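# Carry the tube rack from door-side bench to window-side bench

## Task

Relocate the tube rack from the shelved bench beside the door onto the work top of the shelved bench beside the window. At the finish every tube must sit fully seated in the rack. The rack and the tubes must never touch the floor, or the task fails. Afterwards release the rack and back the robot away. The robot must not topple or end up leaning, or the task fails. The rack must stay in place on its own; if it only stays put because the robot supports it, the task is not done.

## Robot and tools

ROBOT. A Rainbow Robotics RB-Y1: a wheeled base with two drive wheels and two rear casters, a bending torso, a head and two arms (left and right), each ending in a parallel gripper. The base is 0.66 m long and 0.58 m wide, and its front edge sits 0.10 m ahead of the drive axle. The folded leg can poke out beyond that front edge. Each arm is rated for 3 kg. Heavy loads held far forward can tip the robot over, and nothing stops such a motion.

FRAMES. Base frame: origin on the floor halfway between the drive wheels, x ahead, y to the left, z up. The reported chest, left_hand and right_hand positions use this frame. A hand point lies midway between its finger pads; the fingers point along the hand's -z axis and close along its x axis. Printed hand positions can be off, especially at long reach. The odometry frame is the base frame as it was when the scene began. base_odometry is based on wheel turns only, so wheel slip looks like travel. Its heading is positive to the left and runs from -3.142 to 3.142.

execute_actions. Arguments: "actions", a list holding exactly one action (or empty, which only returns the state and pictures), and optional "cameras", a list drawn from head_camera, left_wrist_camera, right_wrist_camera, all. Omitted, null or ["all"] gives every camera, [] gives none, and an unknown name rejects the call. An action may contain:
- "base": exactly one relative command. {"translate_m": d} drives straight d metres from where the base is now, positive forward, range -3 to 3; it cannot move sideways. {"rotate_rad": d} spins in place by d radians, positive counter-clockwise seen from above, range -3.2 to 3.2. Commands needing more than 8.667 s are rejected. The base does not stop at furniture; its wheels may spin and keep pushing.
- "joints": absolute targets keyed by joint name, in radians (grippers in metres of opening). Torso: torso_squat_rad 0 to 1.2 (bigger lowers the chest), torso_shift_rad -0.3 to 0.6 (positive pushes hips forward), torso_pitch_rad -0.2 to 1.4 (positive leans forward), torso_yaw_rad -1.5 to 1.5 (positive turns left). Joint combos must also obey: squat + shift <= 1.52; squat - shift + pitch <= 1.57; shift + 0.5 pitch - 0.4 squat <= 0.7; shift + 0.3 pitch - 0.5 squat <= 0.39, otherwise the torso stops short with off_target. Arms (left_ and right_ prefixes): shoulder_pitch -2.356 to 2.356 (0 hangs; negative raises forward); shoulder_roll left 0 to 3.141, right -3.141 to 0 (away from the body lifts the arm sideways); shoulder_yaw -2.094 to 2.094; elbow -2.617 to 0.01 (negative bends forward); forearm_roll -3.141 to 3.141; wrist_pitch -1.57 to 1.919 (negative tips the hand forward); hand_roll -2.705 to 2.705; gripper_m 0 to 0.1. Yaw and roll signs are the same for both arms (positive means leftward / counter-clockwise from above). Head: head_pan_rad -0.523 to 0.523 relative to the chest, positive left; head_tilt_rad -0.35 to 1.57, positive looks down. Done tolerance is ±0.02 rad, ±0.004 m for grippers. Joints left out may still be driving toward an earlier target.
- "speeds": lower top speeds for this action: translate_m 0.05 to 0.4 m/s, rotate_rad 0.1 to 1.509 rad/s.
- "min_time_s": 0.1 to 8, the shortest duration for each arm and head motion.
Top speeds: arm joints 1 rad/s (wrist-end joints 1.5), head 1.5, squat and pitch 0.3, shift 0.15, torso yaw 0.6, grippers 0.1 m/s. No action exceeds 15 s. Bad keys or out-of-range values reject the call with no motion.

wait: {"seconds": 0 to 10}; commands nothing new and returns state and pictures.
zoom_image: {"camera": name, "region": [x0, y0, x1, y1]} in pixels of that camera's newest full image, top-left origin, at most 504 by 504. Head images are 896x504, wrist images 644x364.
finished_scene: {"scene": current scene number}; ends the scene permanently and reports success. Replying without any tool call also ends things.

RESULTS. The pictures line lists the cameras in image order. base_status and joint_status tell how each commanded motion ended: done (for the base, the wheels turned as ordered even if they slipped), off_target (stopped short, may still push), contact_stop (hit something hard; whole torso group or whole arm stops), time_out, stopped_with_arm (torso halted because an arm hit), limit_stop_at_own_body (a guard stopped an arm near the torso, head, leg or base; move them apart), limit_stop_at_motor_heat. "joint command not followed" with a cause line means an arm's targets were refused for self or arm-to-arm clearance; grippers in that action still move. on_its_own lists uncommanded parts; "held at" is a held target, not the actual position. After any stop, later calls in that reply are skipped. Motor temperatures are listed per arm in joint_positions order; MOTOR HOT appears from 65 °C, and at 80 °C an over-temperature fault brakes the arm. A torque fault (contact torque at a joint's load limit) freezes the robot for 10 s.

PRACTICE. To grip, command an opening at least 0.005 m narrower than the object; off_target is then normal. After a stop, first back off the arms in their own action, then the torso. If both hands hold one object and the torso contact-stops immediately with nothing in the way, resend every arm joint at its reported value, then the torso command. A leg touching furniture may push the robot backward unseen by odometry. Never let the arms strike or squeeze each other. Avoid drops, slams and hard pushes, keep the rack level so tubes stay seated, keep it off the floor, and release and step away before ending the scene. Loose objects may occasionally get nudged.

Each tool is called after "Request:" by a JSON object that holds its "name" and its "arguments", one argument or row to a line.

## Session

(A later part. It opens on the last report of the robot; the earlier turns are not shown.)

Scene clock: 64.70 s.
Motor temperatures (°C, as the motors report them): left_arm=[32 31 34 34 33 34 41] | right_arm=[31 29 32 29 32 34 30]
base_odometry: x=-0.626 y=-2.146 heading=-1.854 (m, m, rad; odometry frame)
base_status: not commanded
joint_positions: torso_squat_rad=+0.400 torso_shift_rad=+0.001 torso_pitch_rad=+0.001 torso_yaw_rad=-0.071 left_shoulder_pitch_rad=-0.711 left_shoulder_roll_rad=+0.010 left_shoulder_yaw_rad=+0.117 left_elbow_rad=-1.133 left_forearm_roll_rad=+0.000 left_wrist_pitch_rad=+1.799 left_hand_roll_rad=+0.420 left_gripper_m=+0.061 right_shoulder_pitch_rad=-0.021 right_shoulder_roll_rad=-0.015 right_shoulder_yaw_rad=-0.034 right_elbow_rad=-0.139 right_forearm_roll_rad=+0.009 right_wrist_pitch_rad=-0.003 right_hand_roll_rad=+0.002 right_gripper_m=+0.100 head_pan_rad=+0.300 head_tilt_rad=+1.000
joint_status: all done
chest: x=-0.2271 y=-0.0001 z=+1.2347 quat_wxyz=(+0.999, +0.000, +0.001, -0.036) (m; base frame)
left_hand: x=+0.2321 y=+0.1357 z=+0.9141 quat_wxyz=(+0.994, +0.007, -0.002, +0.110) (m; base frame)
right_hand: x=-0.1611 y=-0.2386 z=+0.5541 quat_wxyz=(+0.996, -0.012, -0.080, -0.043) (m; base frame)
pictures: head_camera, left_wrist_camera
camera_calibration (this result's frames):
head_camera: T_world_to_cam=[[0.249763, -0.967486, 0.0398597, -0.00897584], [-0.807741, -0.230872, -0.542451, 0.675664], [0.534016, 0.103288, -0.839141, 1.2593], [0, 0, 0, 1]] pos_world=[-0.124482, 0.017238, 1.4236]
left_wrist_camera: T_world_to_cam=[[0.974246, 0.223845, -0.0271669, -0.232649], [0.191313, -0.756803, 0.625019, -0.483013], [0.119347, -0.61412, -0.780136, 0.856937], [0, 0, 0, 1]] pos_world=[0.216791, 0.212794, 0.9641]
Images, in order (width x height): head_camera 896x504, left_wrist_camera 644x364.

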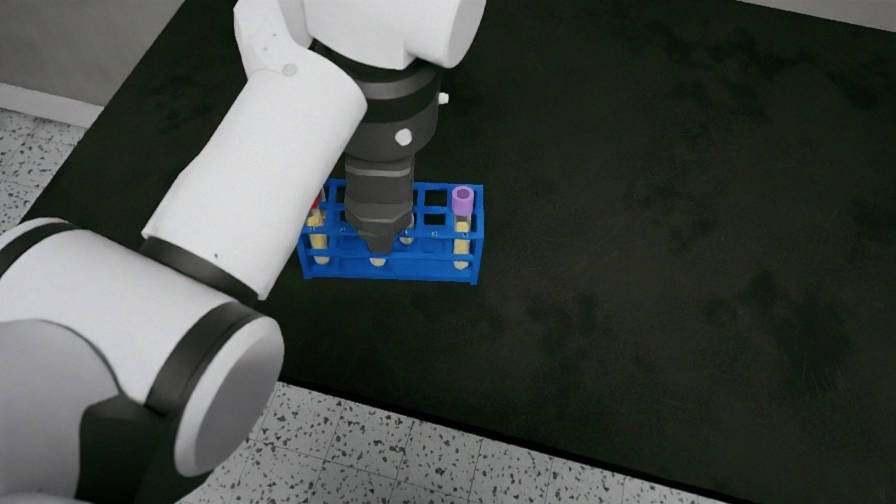

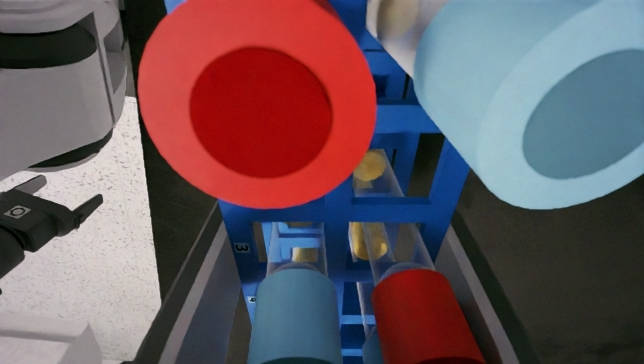

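Request:
{"name": "execute_actions", "arguments": {
  "actions": [
    {"base":{"translate_m":-2.9},"joints":{"torso_squat_rad":0.0,"head_tilt_rad":0.7,"head_pan_rad":0.1}}
  ],
  "cameras": ["left_wrist_camera"]
}}

Request:
{"name": "execute_actions", "arguments": {
  "actions": [
    {"base":{"rotate_rad":3.14},"joints":{"left_shoulder_pitch_rad":-0.9945,"left_shoulder_roll_rad":0.045,"left_shoulder_yaw_rad":0.21,"left_elbow_rad":-0.943,"left_wrist_pitch_rad":1.88,"left_hand_roll_rad":0.2},"min_time_s":4}
  ],
  "cameras": ["head_camera","left_wrist_camera"]
}}

Scene clock: 76.10 s.
Motor temperatures (°C, as the motors report them): left_arm=[32 31 34 34 33 34 41] | right_arm=[31 29 32 29 32 34 30]
base_odometry: x=+0.181 y=+0.640 heading=-1.852 (m, m, rad; odometry frame)
base_status: done
joint_positions: torso_squat_rad=+0.000 torso_shift_rad=+0.001 torso_pitch_rad=+0.001 torso_yaw_rad=-0.071 left_shoulder_pitch_rad=-0.711 left_shoulder_roll_rad=+0.010 left_shoulder_yaw_rad=+0.117 left_elbow_rad=-1.133 left_forearm_roll_rad=+0.000 left_wrist_pitch_rad=+1.799 left_hand_roll_rad=+0.420 left_gripper_m=+0.061 right_shoulder_pitch_rad=-0.021 right_shoulder_roll_rad=-0.015 right_shoulder_yaw_rad=-0.034 right_elbow_rad=-0.139 right_forearm_roll_rad=+0.009 right_wrist_pitch_rad=-0.003 right_hand_roll_rad=+0.002 right_gripper_m=+0.100 head_pan_rad=+0.100 head_tilt_rad=+0.700
joint_status: all done
chest: x=-0.2271 y=-0.0001 z=+1.2899 quat_wxyz=(+0.999, +0.000, +0.001, -0.036) (m; base frame)
left_hand: x=+0.2321 y=+0.1357 z=+0.9694 quat_wxyz=(+0.994, +0.007, -0.002, +0.110) (m; base frame)
right_hand: x=-0.1612 y=-0.2386 z=+0.6093 quat_wxyz=(+0.996, -0.012, -0.080, -0.043) (m; base frame)
pictures: left_wrist_camera
camera_calibration (this result's frames):
left_wrist_camera: T_world_to_cam=[[0.974234, 0.223894, -0.0271876, -0.231129], [0.191365, -0.756792, 0.625016, -0.517521], [0.119362, -0.614115, -0.780138, 0.900058], [0, 0, 0, 1]] pos_world=[0.216777, 0.212831, 1.01935]
Images, in order (width x height): left_wrist_camera 644x364.

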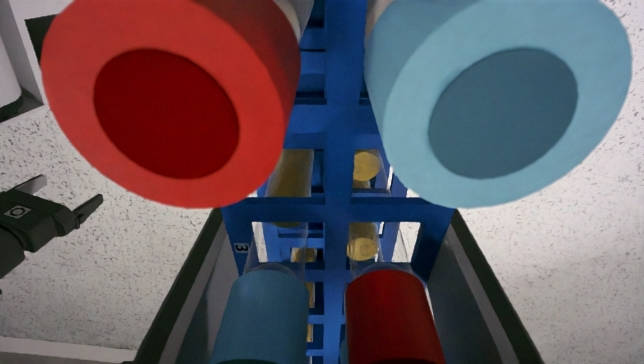

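Scene clock: 81.47 s.
Motor temperatures (°C, as the motors report them): left_arm=[32 31 34 34 33 34 41] | right_arm=[31 29 32 29 32 34 30]
base_odometry: x=+0.181 y=+0.640 heading=+1.287 (m, m, rad; odometry frame)
base_status: done
joint_positions: torso_squat_rad=+0.000 torso_shift_rad=+0.001 torso_pitch_rad=+0.001 torso_yaw_rad=-0.071 left_shoulder_pitch_rad=-0.994 left_shoulder_roll_rad=+0.045 left_shoulder_yaw_rad=+0.210 left_elbow_rad=-0.943 left_forearm_roll_rad=+0.000 left_wrist_pitch_rad=+1.880 left_hand_roll_rad=+0.200 left_gripper_m=+0.061 right_shoulder_pitch_rad=-0.021 right_shoulder_roll_rad=-0.015 right_shoulder_yaw_rad=-0.034 right_elbow_rad=-0.139 right_forearm_roll_rad=+0.009 right_wrist_pitch_rad=-0.003 right_hand_roll_rad=+0.002 right_gripper_m=+0.100 head_pan_rad=+0.100 head_tilt_rad=+0.700
joint_status: all done
chest: x=-0.2271 y=-0.0001 z=+1.2899 quat_wxyz=(+0.999, +0.000, +0.001, -0.036) (m; base frame)
left_hand: x=+0.2726 y=+0.1211 z=+1.0492 quat_wxyz=(+1.000, +0.003, +0.000, -0.002) (m; base frame)
right_hand: x=-0.1612 y=-0.2386 z=+0.6093 quat_wxyz=(+0.996, -0.012, -0.080, -0.043) (m; base frame)
pictures: head_camera, left_wrist_camera
camera_calibration (this result's frames):
head_camera: T_world_to_cam=[[0.03962, -0.998186, 0.0453228, -0.0624099], [-0.639829, -0.0601836, -0.766157, 1.07359], [0.767495, 0.00135632, -0.641053, 1.05825], [0, 0, 0, 1]] pos_world=[-0.122812, 0.0008804, 1.50376]
left_wrist_camera: T_world_to_cam=[[0.999482, 0.000722421, -0.0321623, -0.239769], [0.0208588, -0.775673, 0.63079, -0.543546], [-0.0244917, -0.631135, -0.775286, 0.984686], [0, 0, 0, 1]] pos_world=[0.275099, 0.200029, 1.09857]
Images, in order (width x height): head_camera 896x504, left_wrist_camera 644x364.

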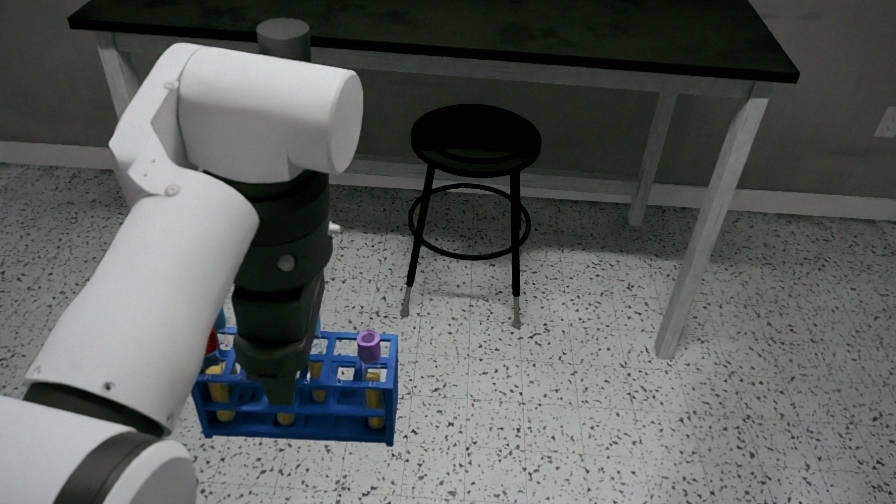

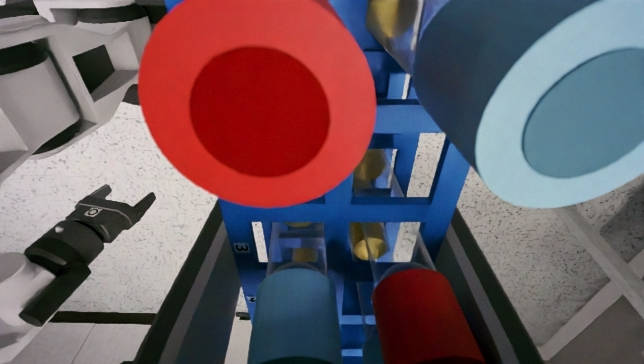

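Request:
{"name": "execute_actions", "arguments": {
  "actions": [
    {"base":{"translate_m":1.13},"joints":{"head_tilt_rad":0.95}}
  ],
  "cameras": ["head_camera","left_wrist_camera"]
}}

Scene clock: 87.63 s.
Motor temperatures (°C, as the motors report them): left_arm=[32 31 34 34 33 34 41] | right_arm=[31 29 32 29 32 34 30]
base_odometry: x=+0.497 y=+1.725 heading=+1.288 (m, m, rad; odometry frame)
base_status: done
joint_positions: torso_squat_rad=+0.000 torso_shift_rad=+0.001 torso_pitch_rad=+0.001 torso_yaw_rad=-0.071 left_shoulder_pitch_rad=-0.994 left_shoulder_roll_rad=+0.045 left_shoulder_yaw_rad=+0.210 left_elbow_rad=-0.943 left_forearm_roll_rad=+0.000 left_wrist_pitch_rad=+1.880 left_hand_roll_rad=+0.200 left_gripper_m=+0.061 right_shoulder_pitch_rad=-0.021 right_shoulder_roll_rad=-0.015 right_shoulder_yaw_rad=-0.034 right_elbow_rad=-0.139 right_forearm_roll_rad=+0.009 right_wrist_pitch_rad=-0.003 right_hand_roll_rad=+0.002 right_gripper_m=+0.100 head_pan_rad=+0.100 head_tilt_rad=+0.950
joint_status: all done
chest: x=-0.2270 y=-0.0001 z=+1.2899 quat_wxyz=(+0.999, +0.000, +0.001, -0.036) (m; base frame)
left_hand: x=+0.2727 y=+0.1211 z=+1.0492 quat_wxyz=(+1.000, +0.003, +0.000, -0.002) (m; base frame)
right_hand: x=-0.1610 y=-0.2386 z=+0.6093 quat_wxyz=(+0.996, -0.012, -0.080, -0.043) (m; base frame)
pictures: head_camera, left_wrist_camera
camera_calibration (this result's frames):
head_camera: T_world_to_cam=[[0.0506262, -0.997865, 0.0412613, -0.0541051], [-0.809402, -0.0651973, -0.583625, 0.766963], [0.585069, -0.00385022, -0.810974, 1.27394], [0, 0, 0, 1]] pos_world=[-0.121821, 0.000919209, 1.48298]
left_wrist_camera: T_world_to_cam=[[0.99948, 0.00065268, -0.0322353, -0.239782], [0.0208508, -0.775675, 0.630788, -0.543559], [-0.0245924, -0.631132, -0.775285, 0.984687], [0, 0, 0, 1]] pos_world=[0.275207, 0.199999, 1.09855]
Images, in order (width x height): head_camera 896x504, left_wrist_camera 644x364.

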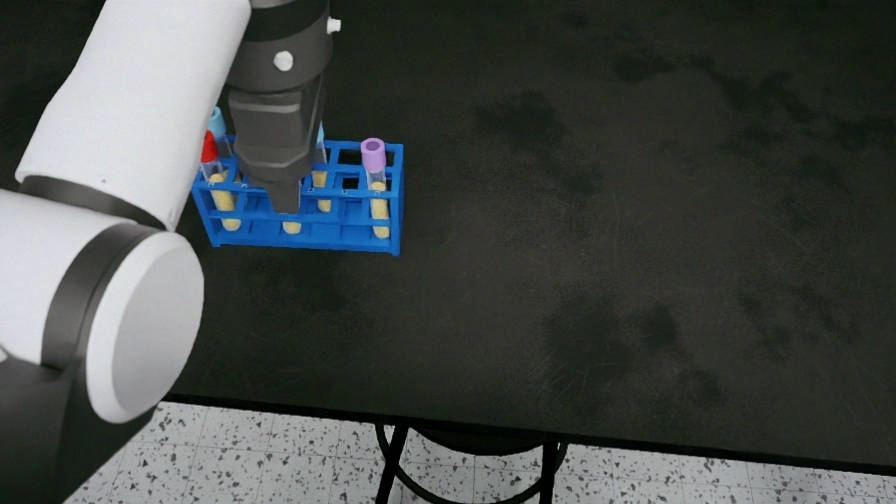

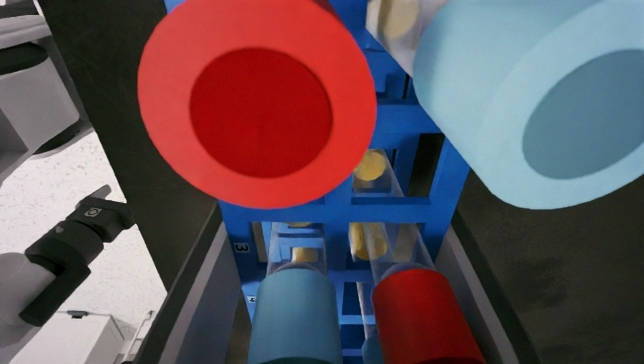

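Request:
{"name": "execute_actions", "arguments": {
  "actions": [
    {"joints":{"torso_squat_rad":0.345}}
  ],
  "cameras": ["head_camera","left_wrist_camera"]
}}

Scene clock: 90.63 s.
Motor temperatures (°C, as the motors report them): left_arm=[32 31 34 34 33 34 41] | right_arm=[31 29 32 29 32 34 30]
base_odometry: x=+0.497 y=+1.725 heading=+1.288 (m, m, rad; odometry frame)
base_status: not commanded
joint_positions: torso_squat_rad=+0.345 torso_shift_rad=+0.001 torso_pitch_rad=+0.001 torso_yaw_rad=-0.071 left_shoulder_pitch_rad=-0.994 left_shoulder_roll_rad=+0.045 left_shoulder_yaw_rad=+0.210 left_elbow_rad=-0.943 left_forearm_roll_rad=+0.000 left_wrist_pitch_rad=+1.880 left_hand_roll_rad=+0.200 left_gripper_m=+0.061 right_shoulder_pitch_rad=-0.021 right_shoulder_roll_rad=-0.015 right_shoulder_yaw_rad=-0.034 right_elbow_rad=-0.139 right_forearm_roll_rad=+0.009 right_wrist_pitch_rad=-0.003 right_hand_roll_rad=+0.002 right_gripper_m=+0.100 head_pan_rad=+0.100 head_tilt_rad=+0.950
joint_status: all done
chest: x=-0.2271 y=-0.0001 z=+1.2487 quat_wxyz=(+0.999, +0.000, +0.001, -0.036) (m; base frame)
left_hand: x=+0.2727 y=+0.1211 z=+1.0080 quat_wxyz=(+1.000, +0.003, +0.000, -0.002) (m; base frame)
right_hand: x=-0.1610 y=-0.2386 z=+0.5681 quat_wxyz=(+0.996, -0.012, -0.080, -0.043) (m; base frame)
pictures: head_camera, left_wrist_camera
camera_calibration (this result's frames):
head_camera: T_world_to_cam=[[0.0506202, -0.997865, 0.041269, -0.0524117], [-0.809314, -0.0651975, -0.583747, 0.742974], [0.585192, -0.00385018, -0.810886, 1.24046], [0, 0, 0, 1]] pos_world=[-0.121955, 0.000916179, 1.44174]
left_wrist_camera: T_world_to_cam=[[0.999485, 0.000652495, -0.0320785, -0.241203], [0.0207517, -0.775675, 0.630791, -0.517564], [-0.0244709, -0.631132, -0.775289, 0.952732], [0, 0, 0, 1]] pos_world=[0.275133, 0.199996, 1.05738]
Images, in order (width x height): head_camera 896x504, left_wrist_camera 644x364.

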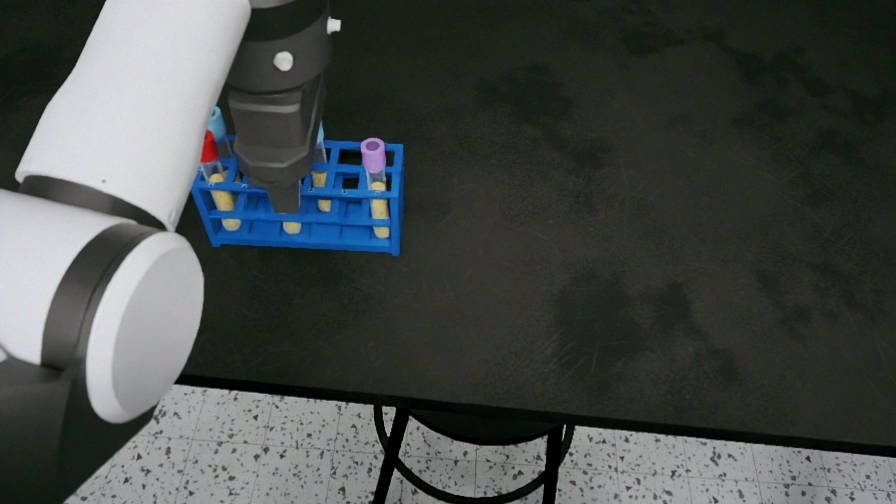

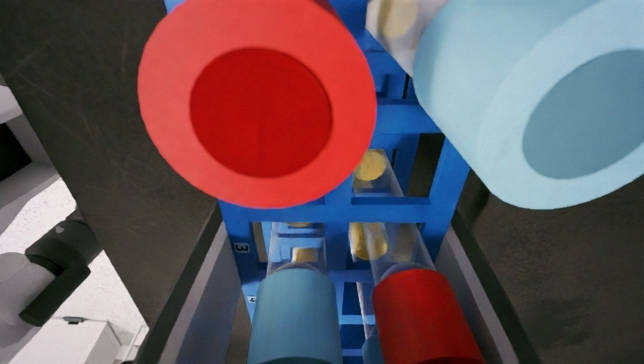

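Request:
{"name": "execute_actions", "arguments": {
  "actions": [
    {"joints":{"torso_squat_rad":0.37}}
  ],
  "cameras": ["head_camera","left_wrist_camera"]
}}

Scene clock: 92.57 s.
Motor temperatures (°C, as the motors report them): left_arm=[32 31 34 34 33 34 41] | right_arm=[31 29 32 29 32 34 30]
base_odometry: x=+0.497 y=+1.725 heading=+1.288 (m, m, rad; odometry frame)
base_status: not commanded
joint_positions: torso_squat_rad=+0.370 torso_shift_rad=+0.001 torso_pitch_rad=+0.001 torso_yaw_rad=-0.071 left_shoulder_pitch_rad=-0.995 left_shoulder_roll_rad=+0.045 left_shoulder_yaw_rad=+0.210 left_elbow_rad=-0.943 left_forearm_roll_rad=+0.000 left_wrist_pitch_rad=+1.880 left_hand_roll_rad=+0.200 left_gripper_m=+0.061 right_shoulder_pitch_rad=-0.021 right_shoulder_roll_rad=-0.015 right_shoulder_yaw_rad=-0.034 right_elbow_rad=-0.139 right_forearm_roll_rad=+0.009 right_wrist_pitch_rad=-0.003 right_hand_roll_rad=+0.002 right_gripper_m=+0.100 head_pan_rad=+0.100 head_tilt_rad=+0.950
joint_status: all done
chest: x=-0.2274 y=-0.0001 z=+1.2425 quat_wxyz=(+0.999, +0.000, +0.000, -0.036) (m; base frame)
left_hand: x=+0.2728 y=+0.1210 z=+1.0027 quat_wxyz=(+1.000, +0.003, -0.001, -0.002) (m; base frame)
right_hand: x=-0.1610 y=-0.2386 z=+0.5620 quat_wxyz=(+0.996, -0.012, -0.080, -0.043) (m; base frame)
pictures: head_camera, left_wrist_camera
camera_calibration (this result's frames):
head_camera: T_world_to_cam=[[0.0506035, -0.997865, 0.0412883, -0.0521742], [-0.809056, -0.0651969, -0.584105, 0.73968], [0.585549, -0.00384685, -0.810628, 1.2354], [0, 0, 0, 1]] pos_world=[-0.122308, 0.000914454, 1.43566]
left_wrist_camera: T_world_to_cam=[[0.999538, 0.00051627, -0.0303827, -0.243249], [0.0195751, -0.775693, 0.630807, -0.51393], [-0.023242, -0.63111, -0.775345, 0.948269], [0, 0, 0, 1]] pos_world=[0.275237, 0.199936, 1.05204]
Images, in order (width x height): head_camera 896x504, left_wrist_camera 644x364.

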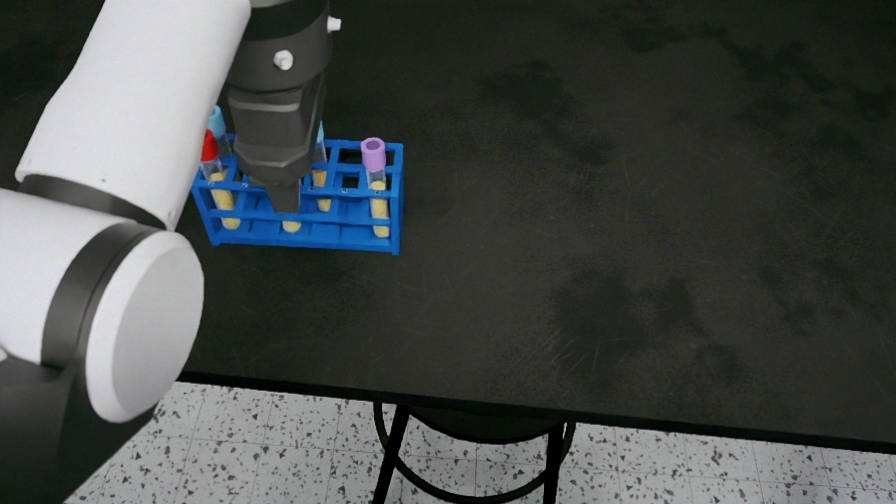

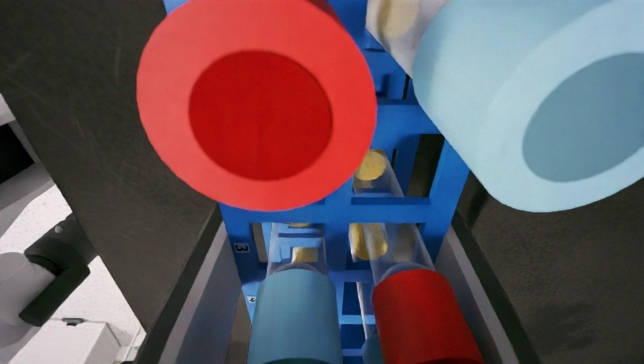

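Request:
{"name": "execute_actions", "arguments": {
  "actions": [
    {"joints":{"left_gripper_m":0.1}}
  ],
  "cameras": []
}}

Request:
{"name": "execute_actions", "arguments": {
  "actions": [
    {"joints":{"torso_squat_rad":0.0,"left_elbow_rad":-1.1,"left_wrist_pitch_rad":1.915},"min_time_s":1.8}
  ],
  "cameras": ["head_camera","left_wrist_camera"]
}}

Scene clock: 97.73 s.
Motor temperatures (°C, as the motors report them): left_arm=[32 31 34 34 33 34 41] | right_arm=[31 29 32 29 32 34 30]
base_odometry: x=+0.497 y=+1.725 heading=+1.288 (m, m, rad; odometry frame)
base_status: not commanded
joint_positions: torso_squat_rad=+0.370 torso_shift_rad=+0.001 torso_pitch_rad=+0.001 torso_yaw_rad=-0.071 left_shoulder_pitch_rad=-0.995 left_shoulder_roll_rad=+0.045 left_shoulder_yaw_rad=+0.210 left_elbow_rad=-0.943 left_forearm_roll_rad=+0.000 left_wrist_pitch_rad=+1.880 left_hand_roll_rad=+0.200 left_gripper_m=+0.100 right_shoulder_pitch_rad=-0.021 right_shoulder_roll_rad=-0.015 right_shoulder_yaw_rad=-0.034 right_elbow_rad=-0.139 right_forearm_roll_rad=+0.009 right_wrist_pitch_rad=-0.003 right_hand_roll_rad=+0.002 right_gripper_m=+0.100 head_pan_rad=+0.100 head_tilt_rad=+0.950
joint_status: all done
chest: x=-0.2273 y=-0.0001 z=+1.2425 quat_wxyz=(+0.999, +0.000, +0.000, -0.036) (m; base frame)
left_hand: x=+0.2728 y=+0.1210 z=+1.0024 quat_wxyz=(+1.000, +0.003, -0.001, -0.002) (m; base frame)
right_hand: x=-0.1610 y=-0.2386 z=+0.5620 quat_wxyz=(+0.996, -0.012, -0.080, -0.043) (m; base frame)
pictures: none
No camera images: the call's "cameras" was empty. Leave "cameras" out to get every camera's image.

Scene clock: 99.83 s.
Motor temperatures (°C, as the motors report them): left_arm=[32 31 34 34 33 34 41] | right_arm=[31 29 32 29 32 34 30]
base_odometry: x=+0.497 y=+1.725 heading=+1.288 (m, m, rad; odometry frame)
base_status: not commanded
joint_positions: torso_squat_rad=+0.000 torso_shift_rad=+0.001 torso_pitch_rad=+0.001 torso_yaw_rad=-0.071 left_shoulder_pitch_rad=-0.995 left_shoulder_roll_rad=+0.045 left_shoulder_yaw_rad=+0.210 left_elbow_rad=-1.100 left_forearm_roll_rad=+0.000 left_wrist_pitch_rad=+1.915 left_hand_roll_rad=+0.200 left_gripper_m=+0.100 right_shoulder_pitch_rad=-0.021 right_shoulder_roll_rad=-0.015 right_shoulder_yaw_rad=-0.034 right_elbow_rad=-0.139 right_forearm_roll_rad=+0.009 right_wrist_pitch_rad=-0.003 right_hand_roll_rad=+0.002 right_gripper_m=+0.100 head_pan_rad=+0.100 head_tilt_rad=+0.950
joint_status: all done
chest: x=-0.2271 y=-0.0001 z=+1.2899 quat_wxyz=(+0.999, +0.000, +0.001, -0.036) (m; base frame)
left_hand: x=+0.2899 y=+0.1173 z=+1.0902 quat_wxyz=(+0.998, -0.010, -0.060, -0.002) (m; base frame)
right_hand: x=-0.1610 y=-0.2386 z=+0.6093 quat_wxyz=(+0.996, -0.012, -0.080, -0.043) (m; base frame)
pictures: head_camera, left_wrist_camera
camera_calibration (this result's frames):
head_camera: T_world_to_cam=[[0.0506273, -0.997865, 0.0412588, -0.0541016], [-0.809395, -0.0651967, -0.583634, 0.766958], [0.585078, -0.00384694, -0.810968, 1.27394], [0, 0, 0, 1]] pos_world=[-0.121845, 0.000917776, 1.48298]
left_wrist_camera: T_world_to_cam=[[0.996145, 0.000681491, 0.0877142, -0.385408], [-0.0564966, -0.759951, 0.647521, -0.570323], [0.0670997, -0.64998, -0.756983, 0.970234], [0, 0, 0, 1]] pos_world=[0.286599, 0.197479, 1.13755]
Images, in order (width x height): head_camera 896x504, left_wrist_camera 644x364.

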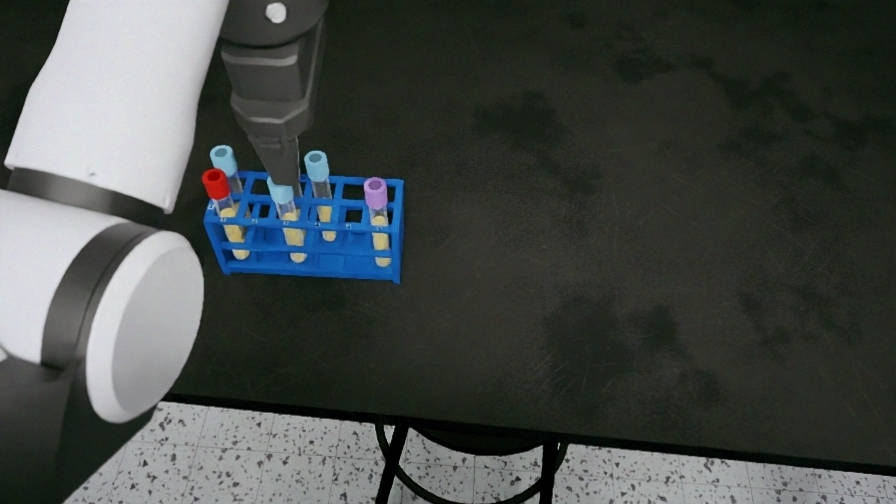

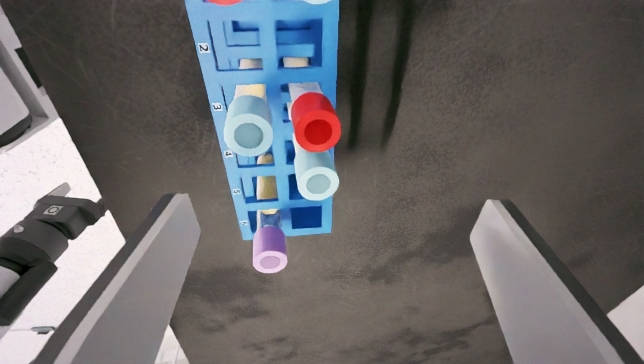

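Request:
{"name": "execute_actions", "arguments": {
  "actions": [
    {"base":{"translate_m":-0.5},"joints":{"left_elbow_rad":-1.25,"left_shoulder_roll_rad":0.3,"head_tilt_rad":0.6},"min_time_s":2}
  ],
  "cameras": ["head_camera"]
}}

Scene clock: 103.40 s.
Motor temperatures (°C, as the motors report them): left_arm=[32 31 34 34 33 34 41] | right_arm=[31 29 32 29 32 34 30]
base_odometry: x=+0.358 y=+1.245 heading=+1.289 (m, m, rad; odometry frame)
base_status: done
joint_positions: torso_squat_rad=+0.000 torso_shift_rad=+0.001 torso_pitch_rad=+0.001 torso_yaw_rad=-0.071 left_shoulder_pitch_rad=-0.994 left_shoulder_roll_rad=+0.300 left_shoulder_yaw_rad=+0.210 left_elbow_rad=-1.250 left_forearm_roll_rad=+0.000 left_wrist_pitch_rad=+1.915 left_hand_roll_rad=+0.200 left_gripper_m=+0.100 right_shoulder_pitch_rad=-0.021 right_shoulder_roll_rad=-0.015 right_shoulder_yaw_rad=-0.034 right_elbow_rad=-0.139 right_forearm_roll_rad=+0.009 right_wrist_pitch_rad=-0.003 right_hand_roll_rad=+0.002 right_gripper_m=+0.100 head_pan_rad=+0.100 head_tilt_rad=+0.600
joint_status: all done
chest: x=-0.2271 y=-0.0001 z=+1.2899 quat_wxyz=(+0.999, +0.000, +0.001, -0.036) (m; base frame)
left_hand: x=+0.3332 y=+0.2500 z=+1.1715 quat_wxyz=(+0.979, +0.055, -0.176, +0.087) (m; base frame)
right_hand: x=-0.1612 y=-0.2386 z=+0.6093 quat_wxyz=(+0.996, -0.012, -0.080, -0.043) (m; base frame)
pictures: head_camera
camera_calibration (this result's frames):
head_camera: T_world_to_cam=[[0.0350032, -0.99832, 0.0461693, -0.0646013], [-0.56016, -0.0578571, -0.826361, 1.17964], [0.827644, 0.0030631, -0.561245, 0.951652], [0, 0, 0, 1]] pos_world=[-0.124582, 0.00084255, 1.5119]
Images, in order (width x height): head_camera 896x504.

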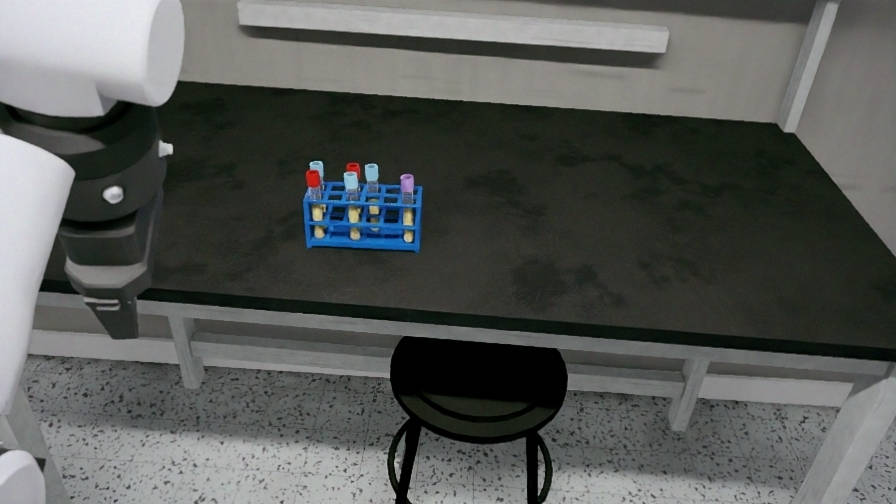

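Request:
{"name": "finished_scene", "arguments": {
  "scene": 1
}}

The scene is finished: the task was done.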